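# Place power unit between blue blocks on carrier

## Task

Put the power unit down onto the carrier so it rests inside the area marked by the blue corner blocks, then open the gripper and pull the arm away from it.

## Robot and tools

ROBOT. Two 6-joint arms, left_arm and right_arm, each with a two-finger parallel gripper and a wrist camera. Base of left_arm: (+0.023, +0.341, 0) m, quat_wxyz (+0.999, 0, 0, -0.041). Base of right_arm: (+0.009, -0.367, 0) m, quat_wxyz (+0.997, 0, 0, +0.078). Joint ranges in rad, base to hand: waist -2.618..3.054, shoulder 0..3.142, elbow 0..3.142, wrist pitch -1.571..1.571, wrist yaw -1.571..1.571, wrist roll -2.094..2.094. An elbow never reaches full extension.

FRAME. Every pose is in one scene frame: origin on the table surface midway between the arms, +x away from the robot over the table, +z up, left_arm on the +y side. The names left and right refer to the arms, not to image halves. On each gripper the fingers extend along its own +z and close along its own y. end_effector_position is the spot between the finger pads, roughly 1 cm short of the tips.

ROW. Every moving command uses a row of 16 numbers: left_arm x, y, z, qw, qx, qy, qz, opening, then the same eight for right_arm. Both arms must always be filled in. x, y, z is an absolute target position in metres; qw, qx, qy, qz is an absolute target orientation, w first; both are poses in the scene frame, not offsets. opening runs from -1 (closed) to +1 (fully open, 0.094 m). A call is rejected, and nothing is sent, if a target lies more than 0.6 m from that arm's last reported position along any of the gripper's axes. Each control step, the command is trimmed to within 70 mm and 16 degrees of the measured hand pose; position wins over orientation if both cannot be met. To keep an arm still, repeat the exact pose and quaternion it had in the last result before it stopped, plus its intended opening. To keep an orientation, resend your own target quaternion rather than the slightly drifted reported one.

TOOLS.
- execute_actions: argument actions, a list holding zero or one item; optional pictures (true/false; images come by default). Empty list: just report the state. Item with rows: 1 to 15 rows, plus steps (1 to 15, default 15, each 1/30 s); row k is used at step k and the last row repeats. Item with only steps (up to 300): a pause measured from the previous result, your reply time included. After an action an arm only continues to its last trimmed pose, at most 70 mm further, so check the result and send the remainder.
- move: target is one 16-number row as above (absolute poses); speed is the path's top speed in m/s, 0.002 to 0.5, default 0.25, with rotation limited to twice that in rad/s. Each hand follows a straight line, all arriving together, lasting 0.5 to 10 s (cut off at 10 s). Openings are applied at the start. It does not avoid obstacles or the other arm. Hands lag and may overshoot the speed near full reach.
- wait: seconds, 0 to 10; sends nothing new.
- zoom_image: camera (cam_head_left, cam_head_right, cam_left_wrist, cam_right_wrist) and region [x0, y0, x1, y1] in pixels from the top-left, at most 504 by 504. Image sizes: head cameras 504x504, wrist cameras 616x616.
- read_manual: section "licences" (default); text only, no motion.
- finished_scene: scene, the number of the current scene. Irreversible; the result reports success. The goal must hold at that moment and afterwards.

RESULTS. The state line gives each hand's position and quat_wxyz; printed positions can be off, more so at long reach. grip_measured is the finger opening on the command scale; the last Joint positions entry is the opening in metres; readings may carry a fixed error near 1 mm. Joint torques follow the Joint positions order, include offsets and noise, and are nonzero even in free air. HELD marks steps where your command was partly or wholly withheld; a pose unreachable line names an arm whose command the clearance check altered or blocked. Hand target shows the pose the controller is now driving toward. A move adds a move: line with how it ended (done, off_target, moving, held, fault), which limits acted (paced = pose clipped; held = some steps blocked, after which the arm may jump faster), and each hand's distance from its target. FAULT and MOTOR HOT lines report stops and heating.

PRACTICE. Arms usually stop a centimetre or so short of the target, mostly low. To grasp, command an opening about 0.03 below grip_measured; smaller gaps grip more gently. Finger force caps near 50-62 N, less on thin parts, with a brief spike on first contact. Contact is harder at higher speed or with a target set deep past the touch point, so approach slowly and aim just at the surface. Objects may be jolted or tugged now and then; keep a firm hold. Never let the arms collide or press on each other, and never push or drop anything off the table. Holding loads heats motors: warning at 75 °C, a 10 s stop at 90 °C, and at 100 °C the arm goes limp and falls, so don't hold weight longer than needed. The simulation keeps running while you compose a reply. Smooth, low-effort, quick motion is preferred. When done, open the gripper and lift clear of the power unit before ending the scene.

Each tool is called after ">>>" as name(argument=value, ...), one argument or row to a line, values as JSON.

## Session

>>> execute_actions(
  actions=[],
)

Scene clock: 0.00 s of 4400.00 s.
left_arm: end_effector_position=(+0.0551, -0.1850, +0.1474) grip_measured=+1.000 end_effector_quat_wxyz=(+0.451, +0.763, -0.023, -0.462) | right_arm: end_effector_position=(+0.2684, -0.4606, +0.1946) grip_measured=+1.000 end_effector_quat_wxyz=(+0.458, +0.212, +0.850, -0.154)
Joint positions: left_arm=[-1.114  2.135  1.332  0.364  1.168  1.212  0.094] | right_arm=[-0.254  0.742  0.634 -0.509  0.395  0.186  0.094]
Joint velocities: left_arm=[-0.017  0.007  0.002  0.037  0.007  0.066  0.   ] | right_arm=[ 0.007 -0.002 -0.002 -0.081 -0.037 -0.066  0.   ]
Joint torques (N m, as the arm reports them, + toward a larger angle): no reading
Motor temperatures (°C, as the motors report them): left_arm=[24 28 26 29 28 28] | right_arm=[26 32 28 28 24 27]
Hand target (left_arm): +0.054, -0.184, +0.148; +0.445, +0.764, -0.021, -0.468
Hand target (right_arm): +0.271, -0.462, +0.205; +0.472, +0.215, +0.841, -0.154

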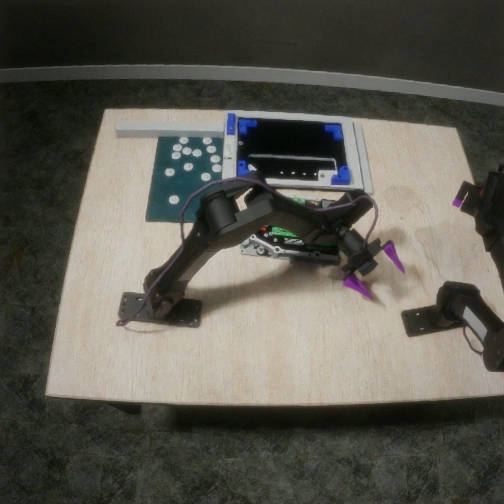

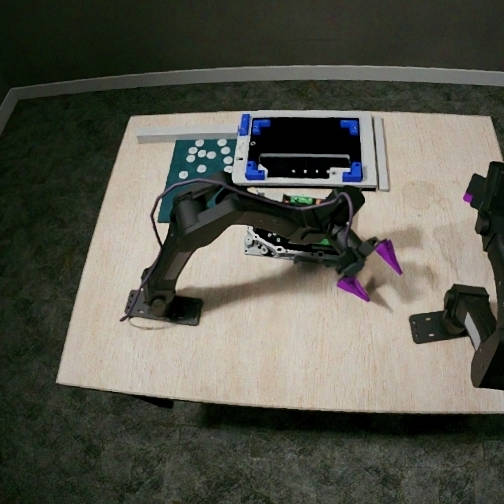

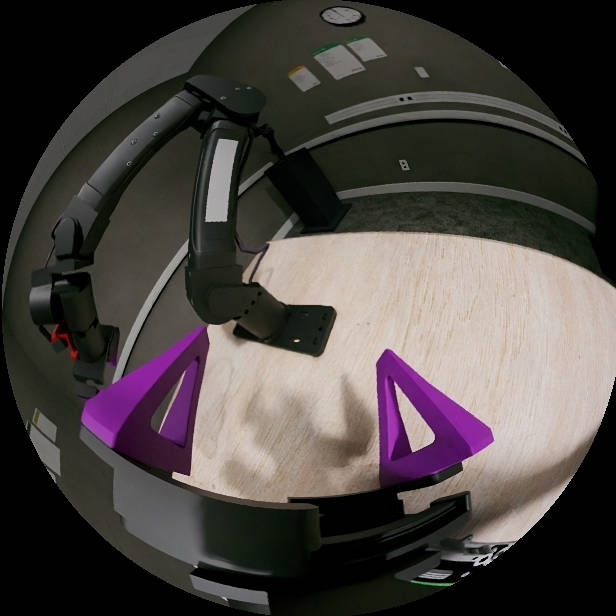

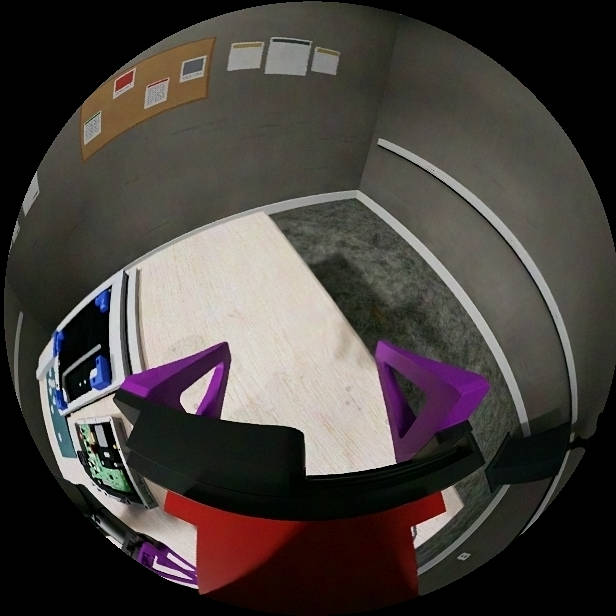

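>>> move(
  target=[0.2,0.05,0.25,0.433,0.433,0.75,-0.25,-0.55,0.2684,-0.4606,0.1946,0.458,0.212,0.85,-0.154,-0.68],
)

>>> move(
  target=[0.3,0.24,0.2,0.28,0.06,0.958,-0.018,-0.55,0.24,-0.24,0.2,0.24,0.06,0.969,-0.015,-0.68],
)

>>> zoom_image(
  camera="cam_head_left",
  region=[200, 100, 380, 280],
)

Scene clock: 8.07 s of 4400.00 s.
left_arm: end_effector_position=(+0.1968, +0.0495, +0.2378) grip_measured=-0.548 end_effector_quat_wxyz=(+0.425, +0.445, +0.748, -0.247) | right_arm: end_effector_position=(+0.2682, -0.4606, +0.1943) grip_measured=-0.678 end_effector_quat_wxyz=(+0.457, +0.212, +0.850, -0.154)
Joint positions: left_arm=[-0.933  0.993  0.858 -0.408  0.042  0.035  0.021] | right_arm=[-0.254  0.742  0.634 -0.511  0.395  0.186  0.015]
Joint velocities: left_arm=[ 0.007  0.007  0.012  0.007 -0.022 -0.007  0.   ] | right_arm=[ 0.002 -0.017 -0.002  0.051 -0.007 -0.037  0.002]
Joint torques (N m, as the arm reports them, + toward a larger angle): left_arm=[ 0.78 -3.75  9.02  1.88 -0.08 -0.06] | right_arm=[-0.11 -0.68  8.37  1.19  0.11 -0.03]
Motor temperatures (°C, as the motors report them): left_arm=[24 30 26 30 28 28] | right_arm=[26 32 28 30 24 27]
Hand target (left_arm): +0.200, +0.054, +0.251; +0.435, +0.434, +0.749, -0.248
Hand target (right_arm): +0.268, -0.461, +0.195; +0.458, +0.212, +0.850, -0.154
Off the commanded pose (left_arm): 0.013 m, 2 deg.
Off the commanded pose (right_arm): 0.000 m, 0 deg.
After step 90, 0.80 s passed at rest.
move: off_target (left_arm)

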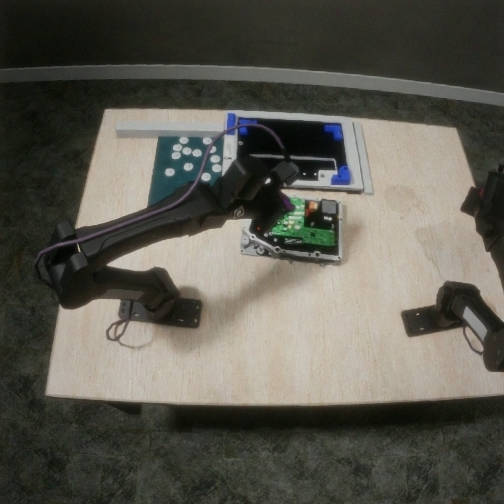

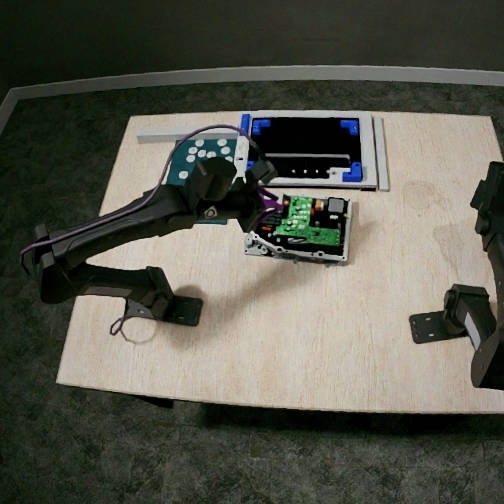

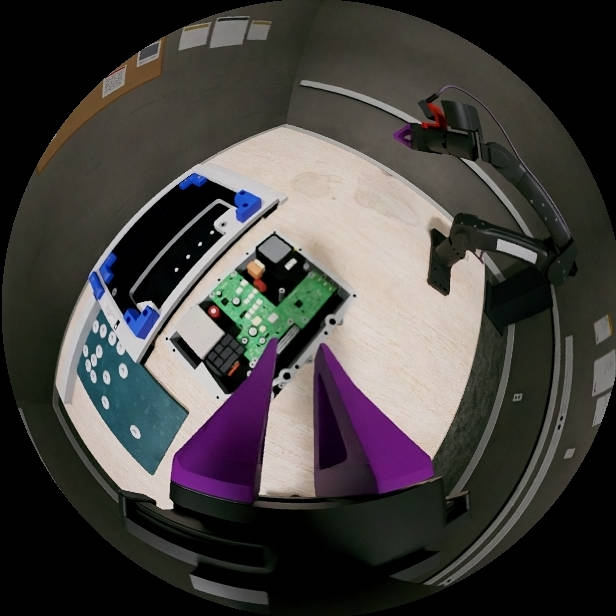

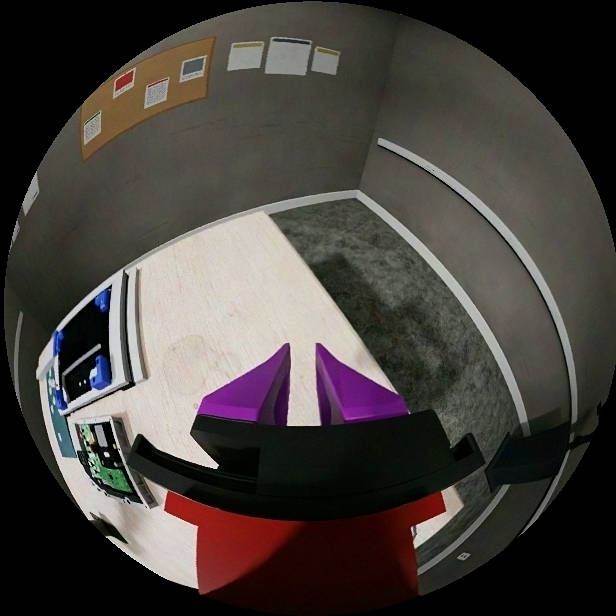

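Scene clock: 10.70 s of 4400.00 s.
left_arm: end_effector_position=(+0.2986, +0.2358, +0.1928) grip_measured=-0.548 end_effector_quat_wxyz=(+0.286, +0.075, +0.955, -0.017) | right_arm: end_effector_position=(+0.2376, -0.2472, +0.1904) grip_measured=-0.679 end_effector_quat_wxyz=(+0.234, +0.057, +0.970, -0.027)
Joint positions: left_arm=[-0.399  1.162  1.085 -0.941 -0.186 -0.272  0.021] | right_arm=[ 0.575  1.228  1.182 -1.218  0.368  0.792  0.015]
Joint velocities: left_arm=[-0.012  0.002 -0.017  0.022 -0.037 -0.037 -0.001] | right_arm=[-0.002 -0.007 -0.002  0.007  0.007  0.007  0.   ]
Joint torques (N m, as the arm reports them, + toward a larger angle): left_arm=[ 0.75 -2.67  8.46  1.21 -0.22 -0.05] | right_arm=[ 0.66 -3.68 10.73  0.43  0.16  0.07]
Motor temperatures (°C, as the motors report them): left_arm=[24 29 27 30 28 28] | right_arm=[26 32 29 30 24 27]
Hand target (left_arm): +0.301, +0.240, +0.198; +0.285, +0.064, +0.956, -0.010
Hand target (right_arm): +0.240, -0.241, +0.200; +0.241, +0.059, +0.969, -0.015
Off the commanded pose (left_arm): 0.008 m, 2 deg.
Off the commanded pose (right_arm): 0.012 m, 2 deg.
move: off_target (right_arm)

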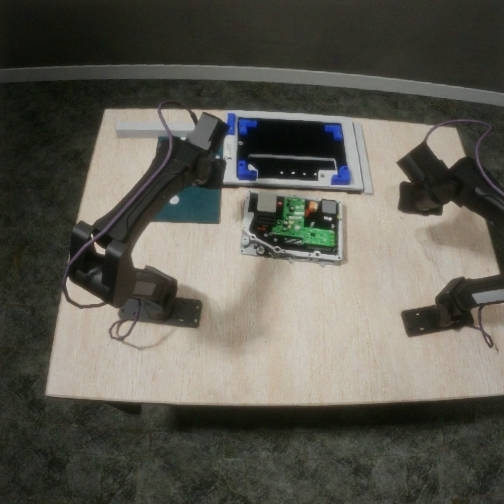

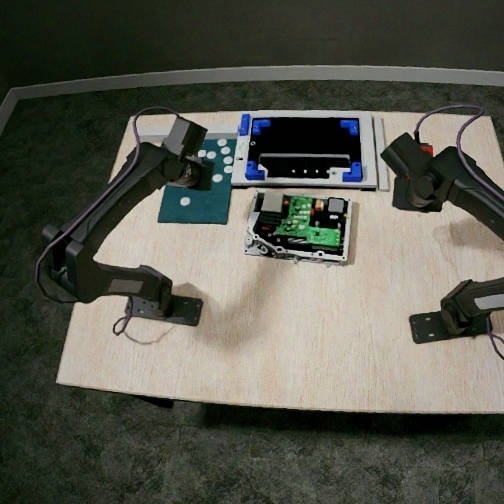

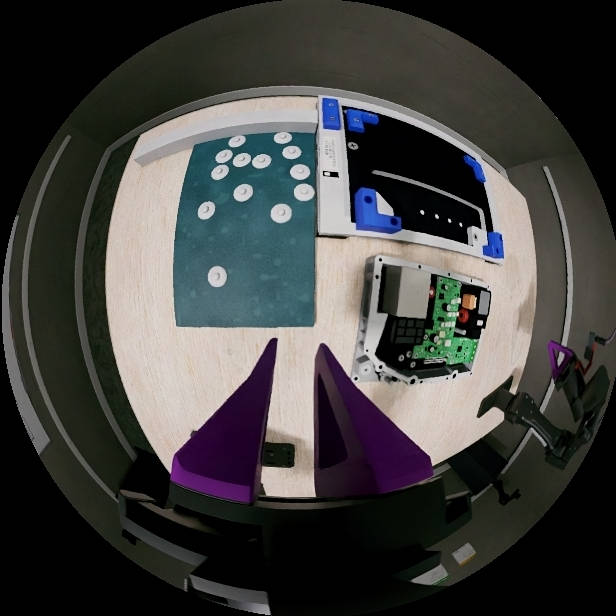

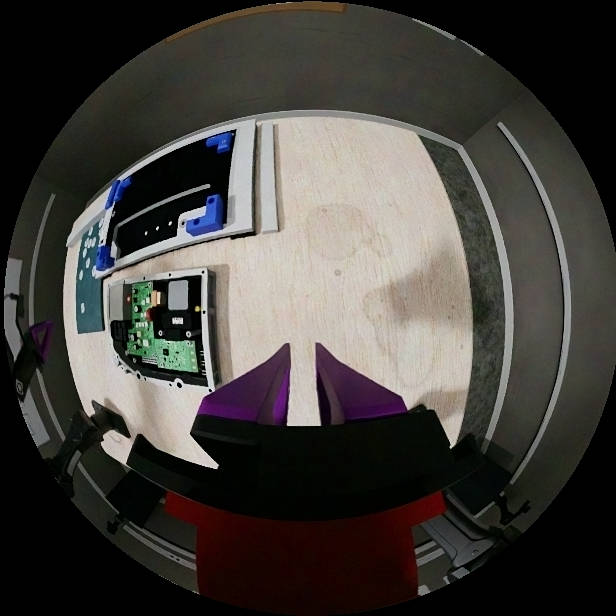

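Region (200, 100, 380, 280) of cam_head_left's 504x504 image, scaled by 2.800, with more detail than that image has.

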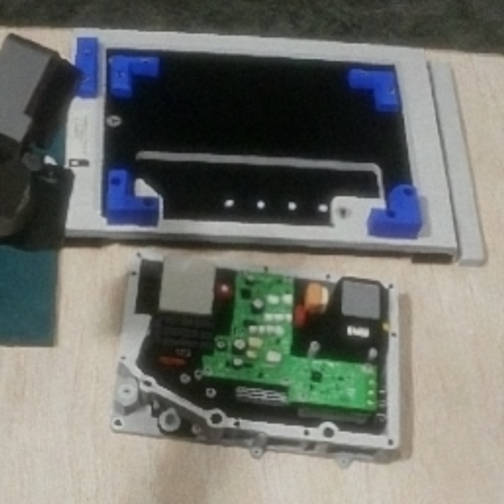

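>>> move(
  target=[0.315,0.13,0.085,0.27,0.045,0.962,-0.012,-0.55,0.236,-0.11,0.085,0.225,0.045,0.973,-0.01,-0.66],
  speed=0.15,
)

>>> move(
  target=[0.32,0.133,0.05,0.27,0.045,0.962,-0.012,-0.55,0.239,-0.111,0.052,0.225,0.045,0.973,-0.01,-0.66],
  speed=0.03,
)

>>> zoom_image(
  camera="cam_left_wrist",
  region=[210, 240, 430, 460],
)

>>> zoom_image(
  camera="cam_right_wrist",
  region=[200, 230, 400, 430],
)

Scene clock: 16.73 s of 4400.00 s.
left_arm: end_effector_position=(+0.3157, +0.1279, +0.0866) grip_measured=-0.548 end_effector_quat_wxyz=(+0.262, +0.047, +0.964, -0.020) | right_arm: end_effector_position=(+0.2275, -0.1195, +0.0727) grip_measured=-0.662 end_effector_quat_wxyz=(+0.203, +0.038, +0.978, -0.025)
Joint positions: left_arm=[-0.704  1.56   1.003 -0.58  -0.317 -0.618  0.021] | right_arm=[ 0.893  1.675  1.13  -0.874  0.385  1.098  0.016]
Joint velocities: left_arm=[-0.012  0.007 -0.007 -0.007 -0.007  0.051 -0.001] | right_arm=[-0.017  0.002  0.007 -0.007 -0.037 -0.081  0.   ]
Joint torques (N m, as the arm reports them, + toward a larger angle): left_arm=[-0.59 -5.94  5.7   1.36 -0.35 -0.06] | right_arm=[ 0.56 -8.89 10.12  0.33  0.42  0.07]
Motor temperatures (°C, as the motors report them): left_arm=[24 29 27 30 28 28] | right_arm=[26 32 29 30 24 27]
Hand target (left_arm): +0.317, +0.127, +0.085; +0.268, +0.044, +0.962, -0.017
Hand target (right_arm): +0.235, -0.108, +0.086; +0.225, +0.045, +0.973, -0.007
Off the commanded pose (left_arm): 0.003 m, 1 deg.
Off the commanded pose (right_arm): 0.018 m, 3 deg.
After step 90, 1.33 s passed at rest.
move: off_target (right_arm)

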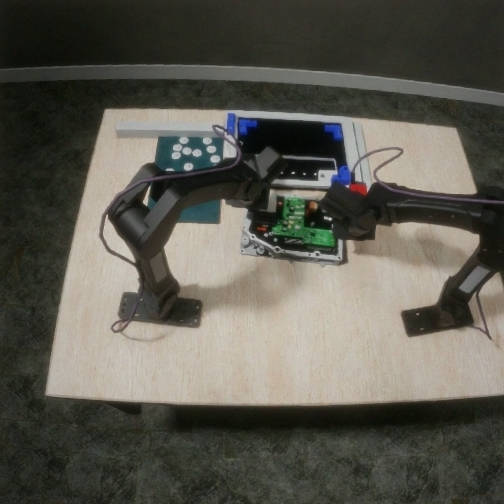

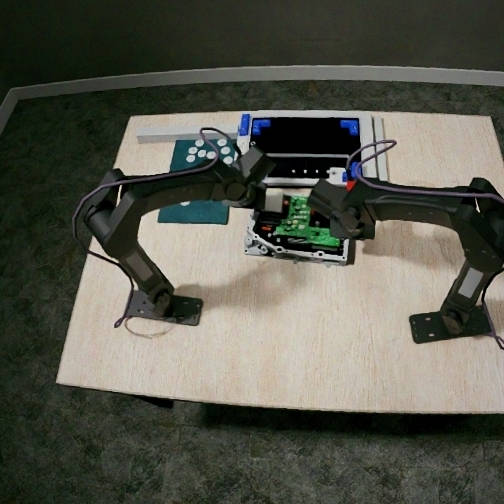

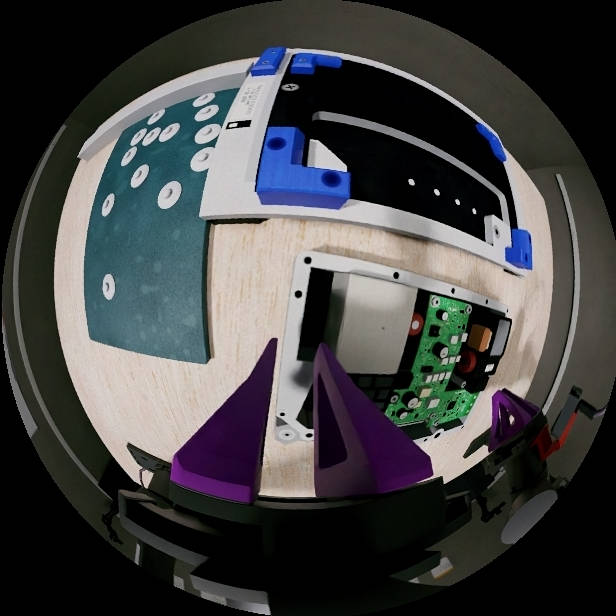

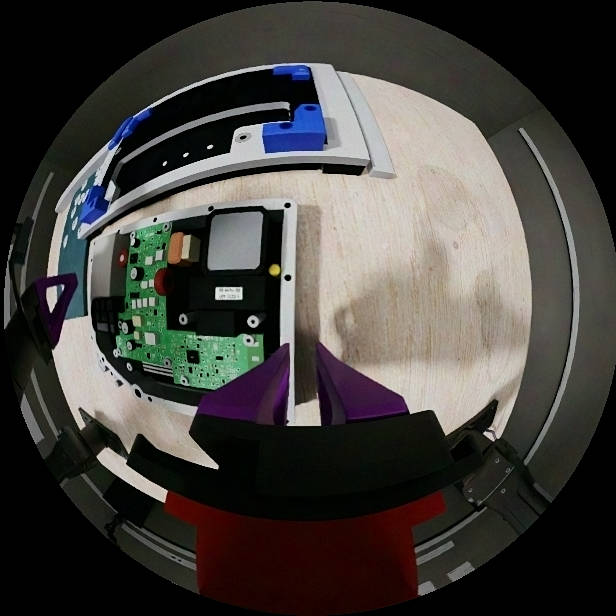

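Scene clock: 18.40 s of 4400.00 s.
left_arm: end_effector_position=(+0.3191, +0.1250, +0.0577) grip_measured=-0.548 end_effector_quat_wxyz=(+0.270, +0.045, +0.961, -0.026) | right_arm: end_effector_position=(+0.2343, -0.1077, +0.0526) grip_measured=-0.662 end_effector_quat_wxyz=(+0.214, +0.043, +0.976, -0.005)
Joint positions: left_arm=[-0.704  1.607  0.917 -0.426 -0.319 -0.618  0.021] | right_arm=[ 0.893  1.714  1.082 -0.739  0.385  1.098  0.016]
Joint velocities: left_arm=[ 0.002  0.002  0.007  0.007 -0.037 -0.022  0.   ] | right_arm=[-0.002  0.007 -0.002  0.022 -0.022 -0.051 -0.   ]
Joint torques (N m, as the arm reports them, + toward a larger angle): left_arm=[ 0.72 -5.67  4.45  1.41 -0.34  0.09] | right_arm=[-0.34 -8.48  6.25  0.42  0.42 -0.02]
Motor temperatures (°C, as the motors report them): left_arm=[24 29 27 30 28 28] | right_arm=[26 32 29 30 24 27]
Hand target (left_arm): +0.320, +0.133, +0.050; +0.270, +0.045, +0.962, -0.012
Hand target (right_arm): +0.239, -0.111, +0.052; +0.225, +0.045, +0.973, -0.010
Off the commanded pose (left_arm): 0.011 m, 2 deg.
Off the commanded pose (right_arm): 0.006 m, 1 deg.
move: off_target (left_arm)

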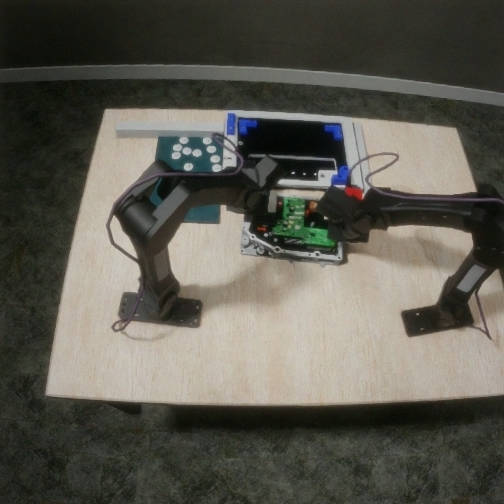

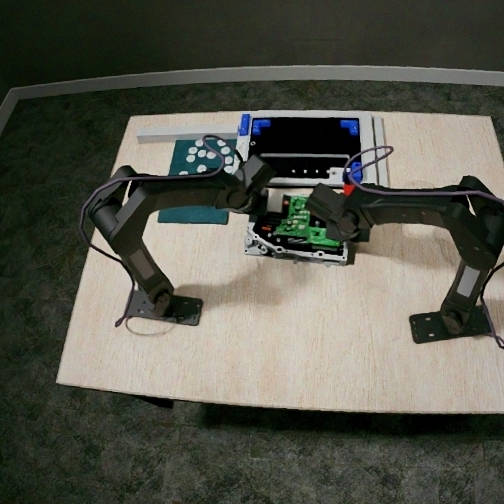

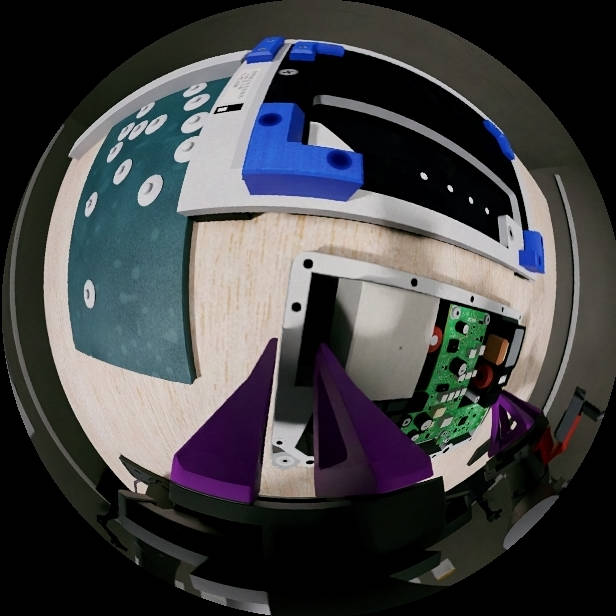

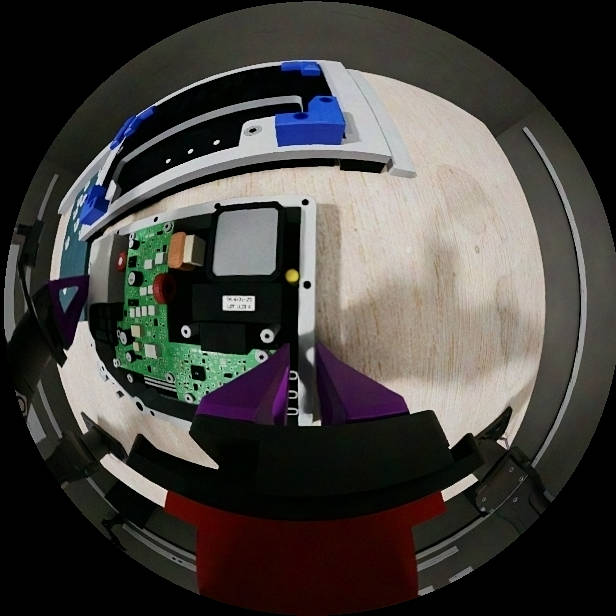

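Region (210, 240, 430, 460) of cam_left_wrist's 616x616 image, scaled by 2.291, with more detail than that image has.

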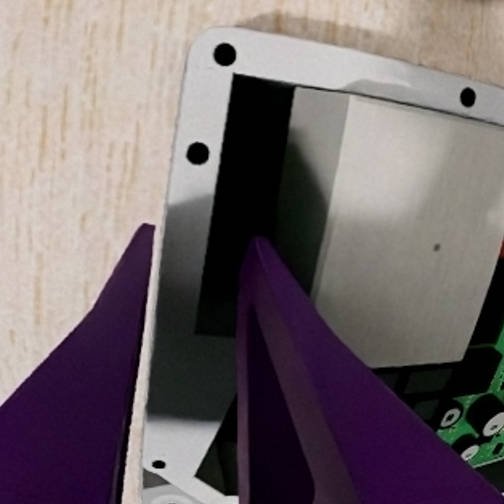

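Region (200, 230, 400, 430) of cam_right_wrist's 616x616 image, scaled by 2.520, with more detail than that image has.

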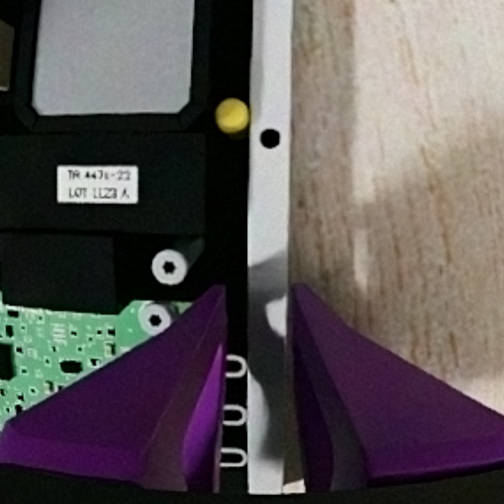

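>>> move(
  target=[0.325,0.14,0.028,0.27,0.045,0.962,-0.012,-0.55,0.247,-0.115,0.03,0.225,0.045,0.973,-0.01,-0.66],
  speed=0.015,
)

>>> zoom_image(
  camera="cam_left_wrist",
  region=[210, 240, 430, 460],
)

>>> zoom_image(
  camera="cam_right_wrist",
  region=[200, 230, 400, 430],
)

Scene clock: 24.23 s of 4400.00 s.
left_arm: end_effector_position=(+0.3264, +0.1321, +0.0377) grip_measured=-0.548 end_effector_quat_wxyz=(+0.276, +0.044, +0.960, -0.023) | right_arm: end_effector_position=(+0.2453, -0.1057, +0.0515) grip_measured=-0.662 end_effector_quat_wxyz=(+0.238, +0.041, +0.971, +0.004)
Joint positions: left_arm=[-0.676  1.645  0.861 -0.317 -0.317 -0.59   0.021] | right_arm=[ 0.883  1.714  1.057 -0.668  0.416  1.072  0.016]
Joint velocities: left_arm=[ 0.012 -0.007  0.007  0.007 -0.007 -0.081 -0.   ] | right_arm=[-0.007 -0.002 -0.007  0.037  0.037 -0.037 -0.001]
Joint torques (N m, as the arm reports them, + toward a larger angle): left_arm=[ 0.81 -5.63  4.18  1.44 -0.23  0.11] | right_arm=[-1.56 -5.23  3.46  0.68  0.06 -0.04]
Motor temperatures (°C, as the motors report them): left_arm=[24 29 27 30 28 28] | right_arm=[26 32 29 30 24 27]
Hand target (left_arm): +0.325, +0.140, +0.028; +0.270, +0.045, +0.962, -0.012
Hand target (right_arm): +0.246, -0.115, +0.031; +0.225, +0.045, +0.973, -0.010
Off the commanded pose (left_arm): 0.013 m, 1 deg.
Off the commanded pose (right_arm): 0.024 m, 2 deg.
After step 90, 0.33 s passed at rest.
move: off_target (left_arm, right_arm)

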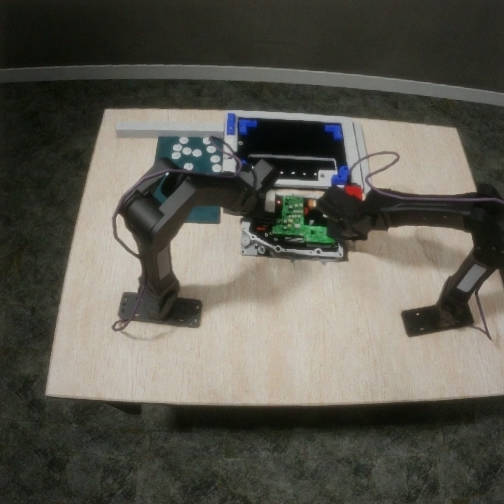

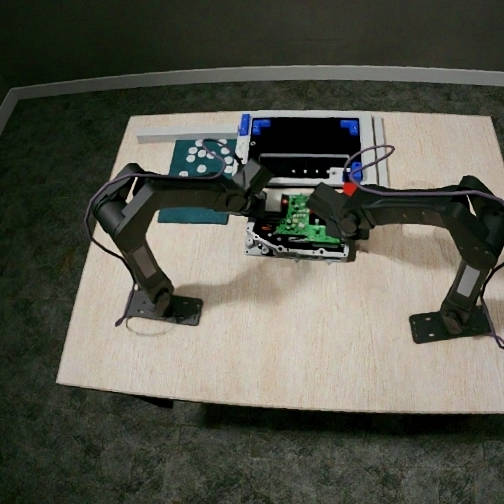

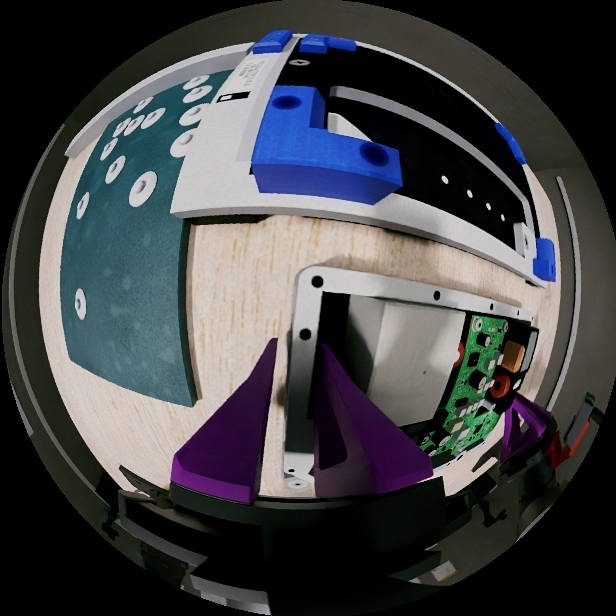

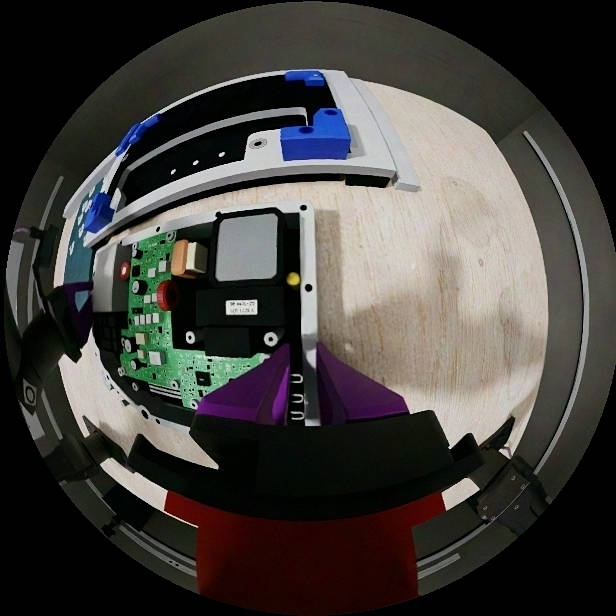

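Region (210, 240, 430, 460) of cam_left_wrist's 616x616 image, scaled by 2.291, with more detail than that image has.

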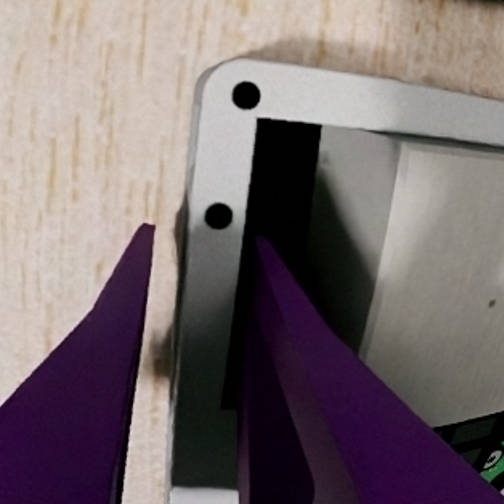

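Region (200, 230, 400, 430) of cam_right_wrist's 616x616 image, scaled by 2.520, with more detail than that image has.

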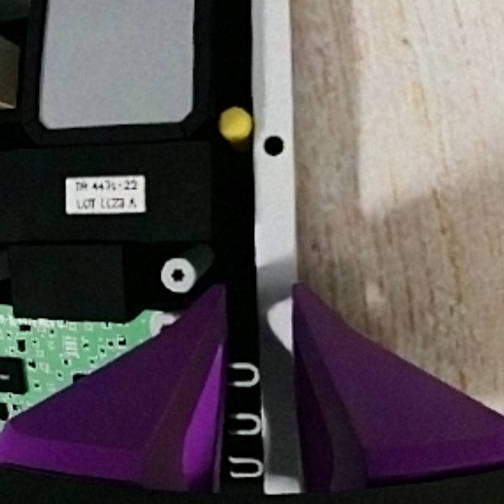

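>>> move(
  target=[0.326,0.134,0.03,0.27,0.027,0.962,-0.008,-0.85,0.25,-0.115,0.056,0.225,0.027,0.974,-0.006,-0.62],
  speed=0.015,
)

>>> zoom_image(
  camera="cam_right_wrist",
  region=[200, 230, 400, 430],
)

Scene clock: 31.60 s of 4400.00 s.
left_arm: end_effector_position=(+0.3269, +0.1314, +0.0371) grip_measured=-0.797 end_effector_quat_wxyz=(+0.277, +0.031, +0.960, -0.027) | right_arm: end_effector_position=(+0.2450, -0.1116, +0.0477) grip_measured=-0.621 end_effector_quat_wxyz=(+0.221, +0.024, +0.975, -0.006)
Joint positions: left_arm=[-0.677  1.649  0.86  -0.311 -0.32  -0.619  0.01 ] | right_arm=[ 0.862  1.717  1.057 -0.685  0.388  1.022  0.018]
Joint velocities: left_arm=[ 0.007 -0.012 -0.017  0.037  0.007  0.037  0.   ] | right_arm=[-0.007 -0.002  0.012  0.037 -0.051 -0.037 -0.   ]
Joint torques (N m, as the arm reports them, + toward a larger angle): left_arm=[-0.6  -4.57  6.57  1.04 -0.43 -0.14] | right_arm=[ -0.95 -10.32   8.16   0.16   0.24  -0.1 ]
Motor temperatures (°C, as the motors report them): left_arm=[24 29 27 30 28 28] | right_arm=[26 33 29 30 24 27]
Hand target (left_arm): +0.326, +0.134, +0.030; +0.270, +0.028, +0.962, -0.008
Hand target (right_arm): +0.250, -0.115, +0.056; +0.225, +0.027, +0.974, -0.006
Off the commanded pose (left_arm): 0.008 m, 2 deg.
Off the commanded pose (right_arm): 0.010 m, 1 deg.
After step 90, 2.53 s passed at rest.
move: done

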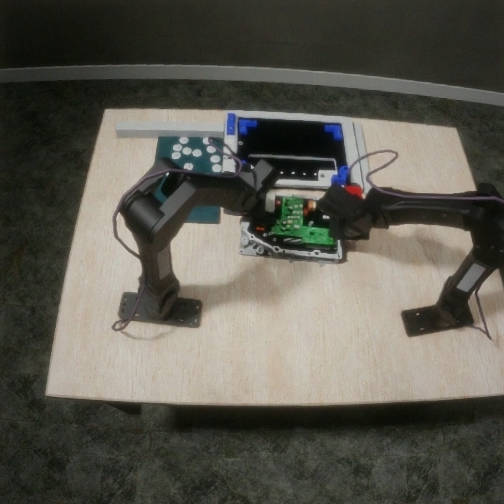

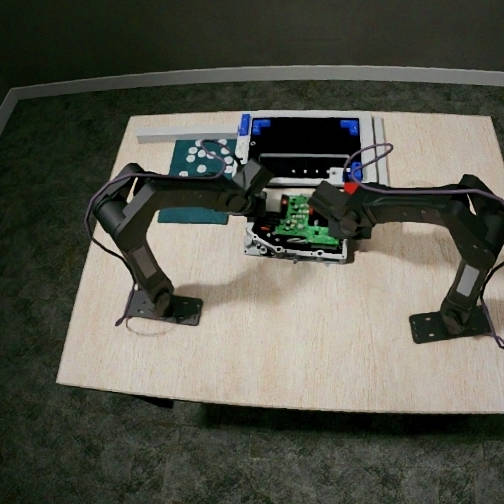

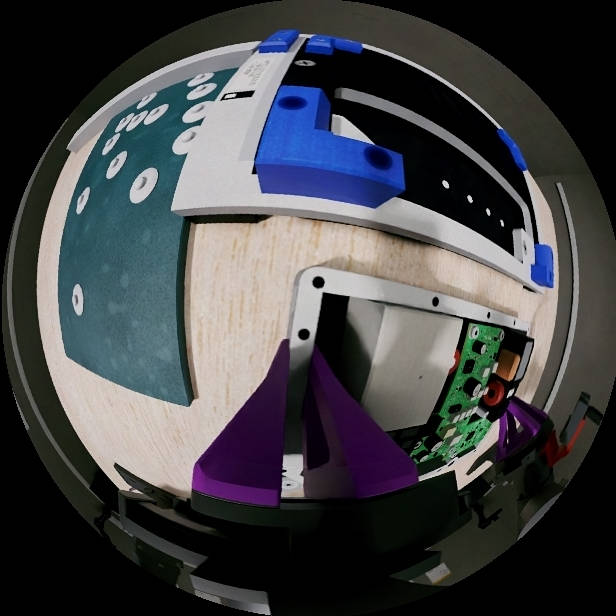

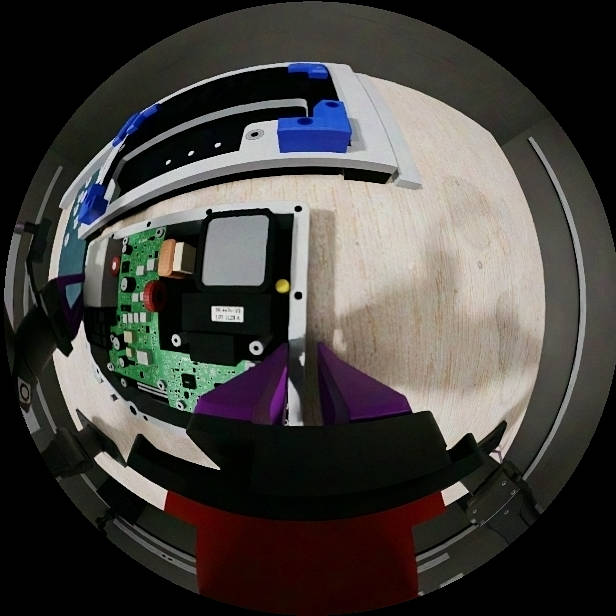

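Region (200, 230, 400, 430) of cam_right_wrist's 616x616 image, scaled by 2.520, with more detail than that image has.

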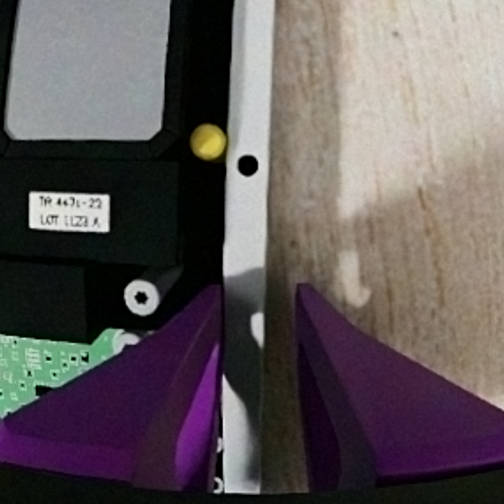

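>>> move(
  target=[0.326,0.134,0.03,0.27,0.03,0.962,-0.008,-0.85,0.248,-0.111,0.03,0.225,0.035,0.974,-0.008,-0.62],
  speed=0.012,
)

>>> move(
  target=[0.326,0.134,0.03,0.27,0.03,0.962,-0.008,-0.85,0.248,-0.109,0.03,0.225,0.035,0.974,-0.008,-0.86],
  speed=0.012,
)

Scene clock: 36.57 s of 4400.00 s.
left_arm: end_effector_position=(+0.3269, +0.1313, +0.0371) grip_measured=-0.797 end_effector_quat_wxyz=(+0.277, +0.031, +0.960, -0.027) | right_arm: end_effector_position=(+0.2467, -0.1090, +0.0334) grip_measured=-0.621 end_effector_quat_wxyz=(+0.220, +0.029, +0.975, -0.006)
Joint positions: left_arm=[-0.678  1.649  0.86  -0.311 -0.32  -0.619  0.01 ] | right_arm=[ 0.861  1.755  1.04  -0.633  0.388  1.034  0.018]
Joint velocities: left_arm=[ 0.002  0.012 -0.017 -0.051 -0.022  0.007 -0.001] | right_arm=[-0.007 -0.002  0.007 -0.154  0.007  0.022 -0.001]
Joint torques (N m, as the arm reports them, + toward a larger angle): left_arm=[-0.58 -4.64  6.5   1.06 -0.42 -0.08] | right_arm=[-0.21 -8.38  5.75  0.47  0.27  0.12]
Motor temperatures (°C, as the motors report them): left_arm=[24 29 27 30 28 28] | right_arm=[26 33 29 30 24 27]
Hand target (left_arm): +0.326, +0.134, +0.030; +0.270, +0.031, +0.962, -0.009
Hand target (right_arm): +0.248, -0.111, +0.030; +0.225, +0.035, +0.974, -0.008
Off the commanded pose (left_arm): 0.008 m, 2 deg.
Off the commanded pose (right_arm): 0.004 m, 1 deg.
After step 90, 0.03 s passed at rest.
move: done

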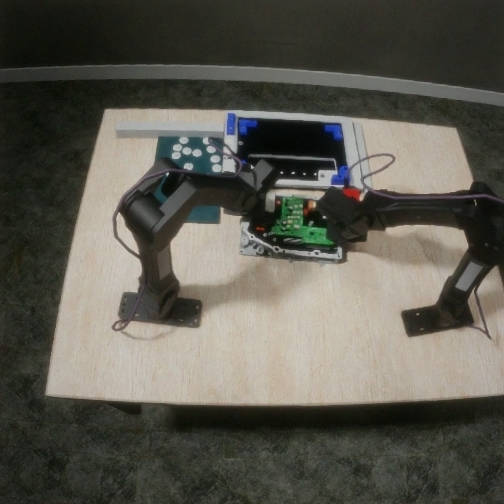

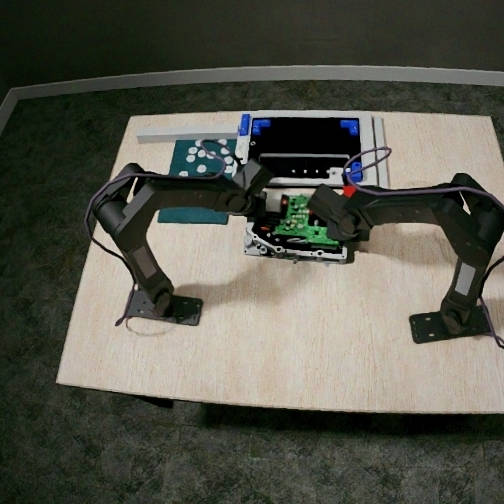

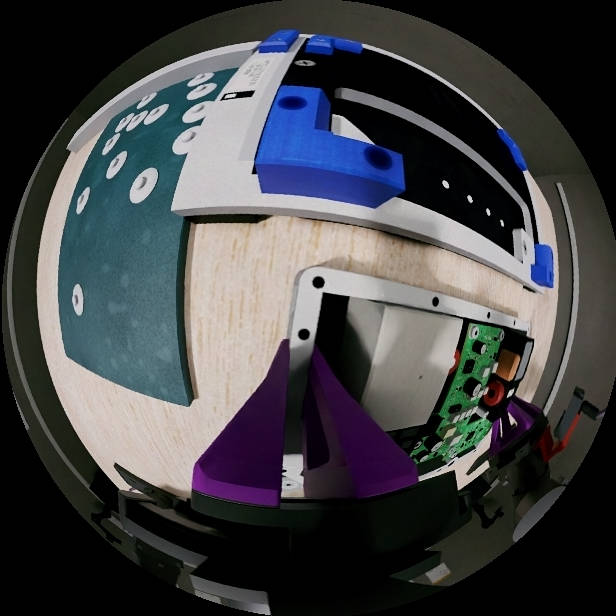

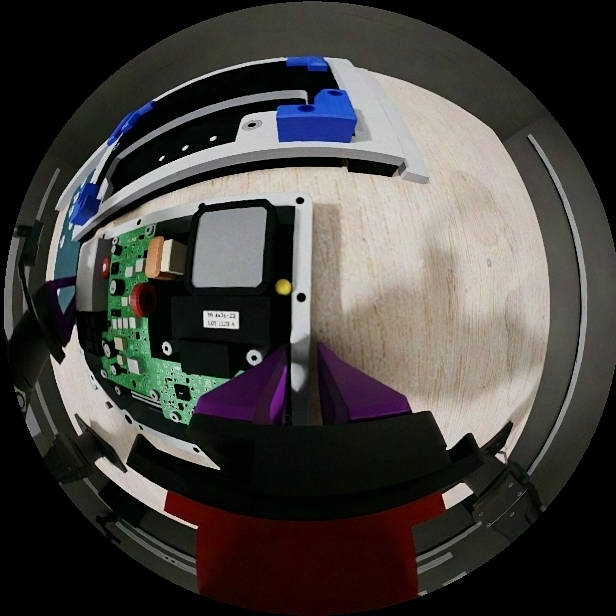

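Scene clock: 38.50 s of 4400.00 s.
left_arm: end_effector_position=(+0.3268, +0.1312, +0.0371) grip_measured=-0.797 end_effector_quat_wxyz=(+0.276, +0.031, +0.960, -0.028) | right_arm: end_effector_position=(+0.2470, -0.1076, +0.0333) grip_measured=-0.812 end_effector_quat_wxyz=(+0.221, +0.038, +0.975, -0.001)
Joint positions: left_arm=[-0.678  1.649  0.86  -0.311 -0.319 -0.619  0.01 ] | right_arm=[ 0.861  1.756  1.04  -0.627  0.385  1.051  0.009]
Joint velocities: left_arm=[ 0.007  0.012  0.002  0.037 -0.051 -0.022 -0.   ] | right_arm=[ 0.017 -0.002  0.007 -0.007 -0.007 -0.007  0.   ]
Joint torques (N m, as the arm reports them, + toward a larger angle): left_arm=[-0.56 -4.64  6.49  1.05 -0.43 -0.07] | right_arm=[ 0.19 -7.93  6.43  0.41  0.3  -0.06]
Motor temperatures (°C, as the motors report them): left_arm=[24 29 27 30 28 28] | right_arm=[26 33 29 30 24 27]
Hand target (left_arm): +0.326, +0.134, +0.030; +0.270, +0.031, +0.962, -0.008
Hand target (right_arm): +0.248, -0.109, +0.030; +0.225, +0.035, +0.974, -0.008
Off the commanded pose (left_arm): 0.008 m, 2 deg.
Off the commanded pose (right_arm): 0.004 m, 1 deg.
move: done

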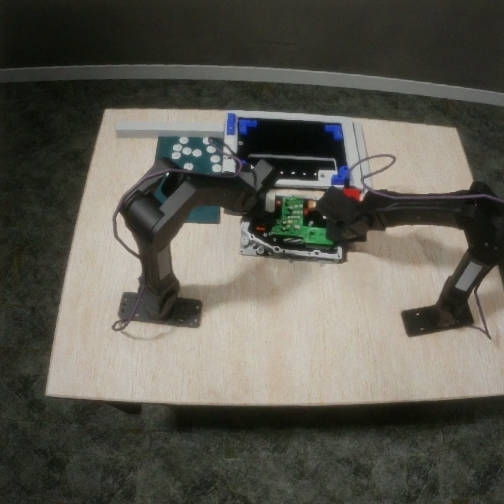

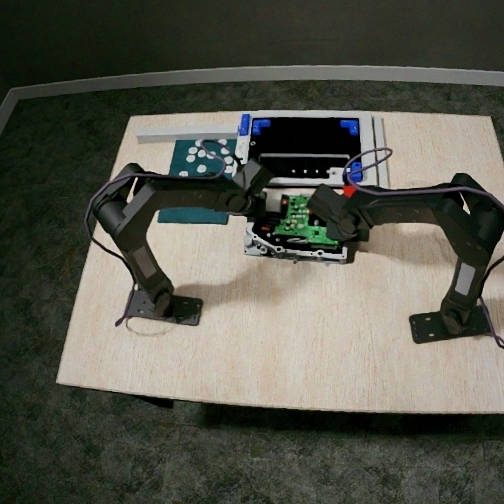

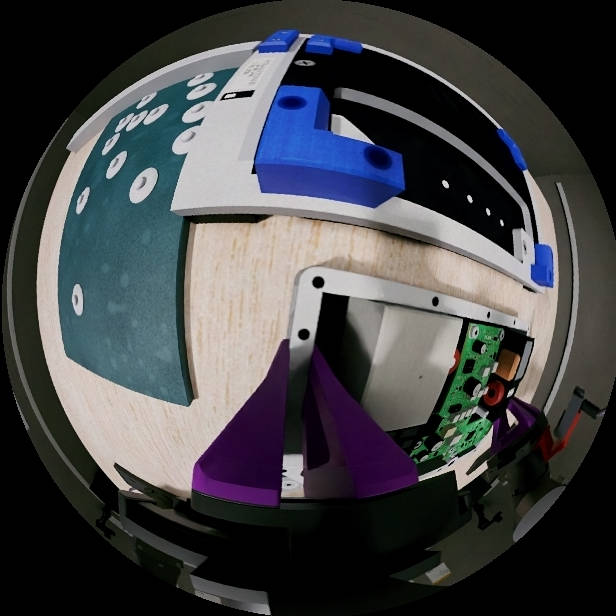

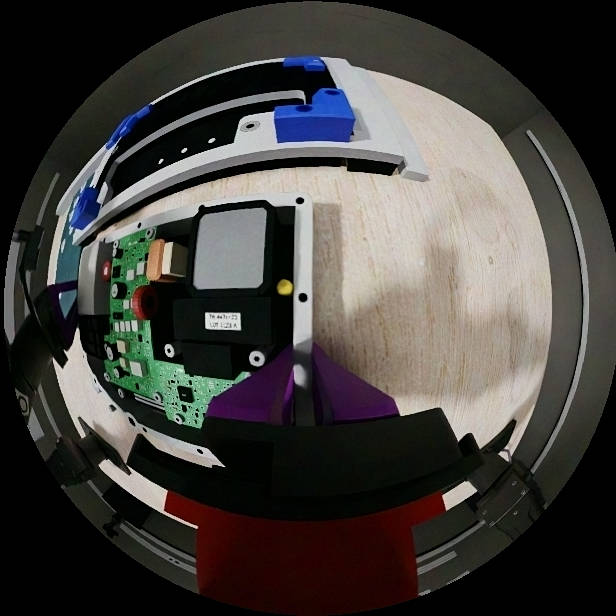

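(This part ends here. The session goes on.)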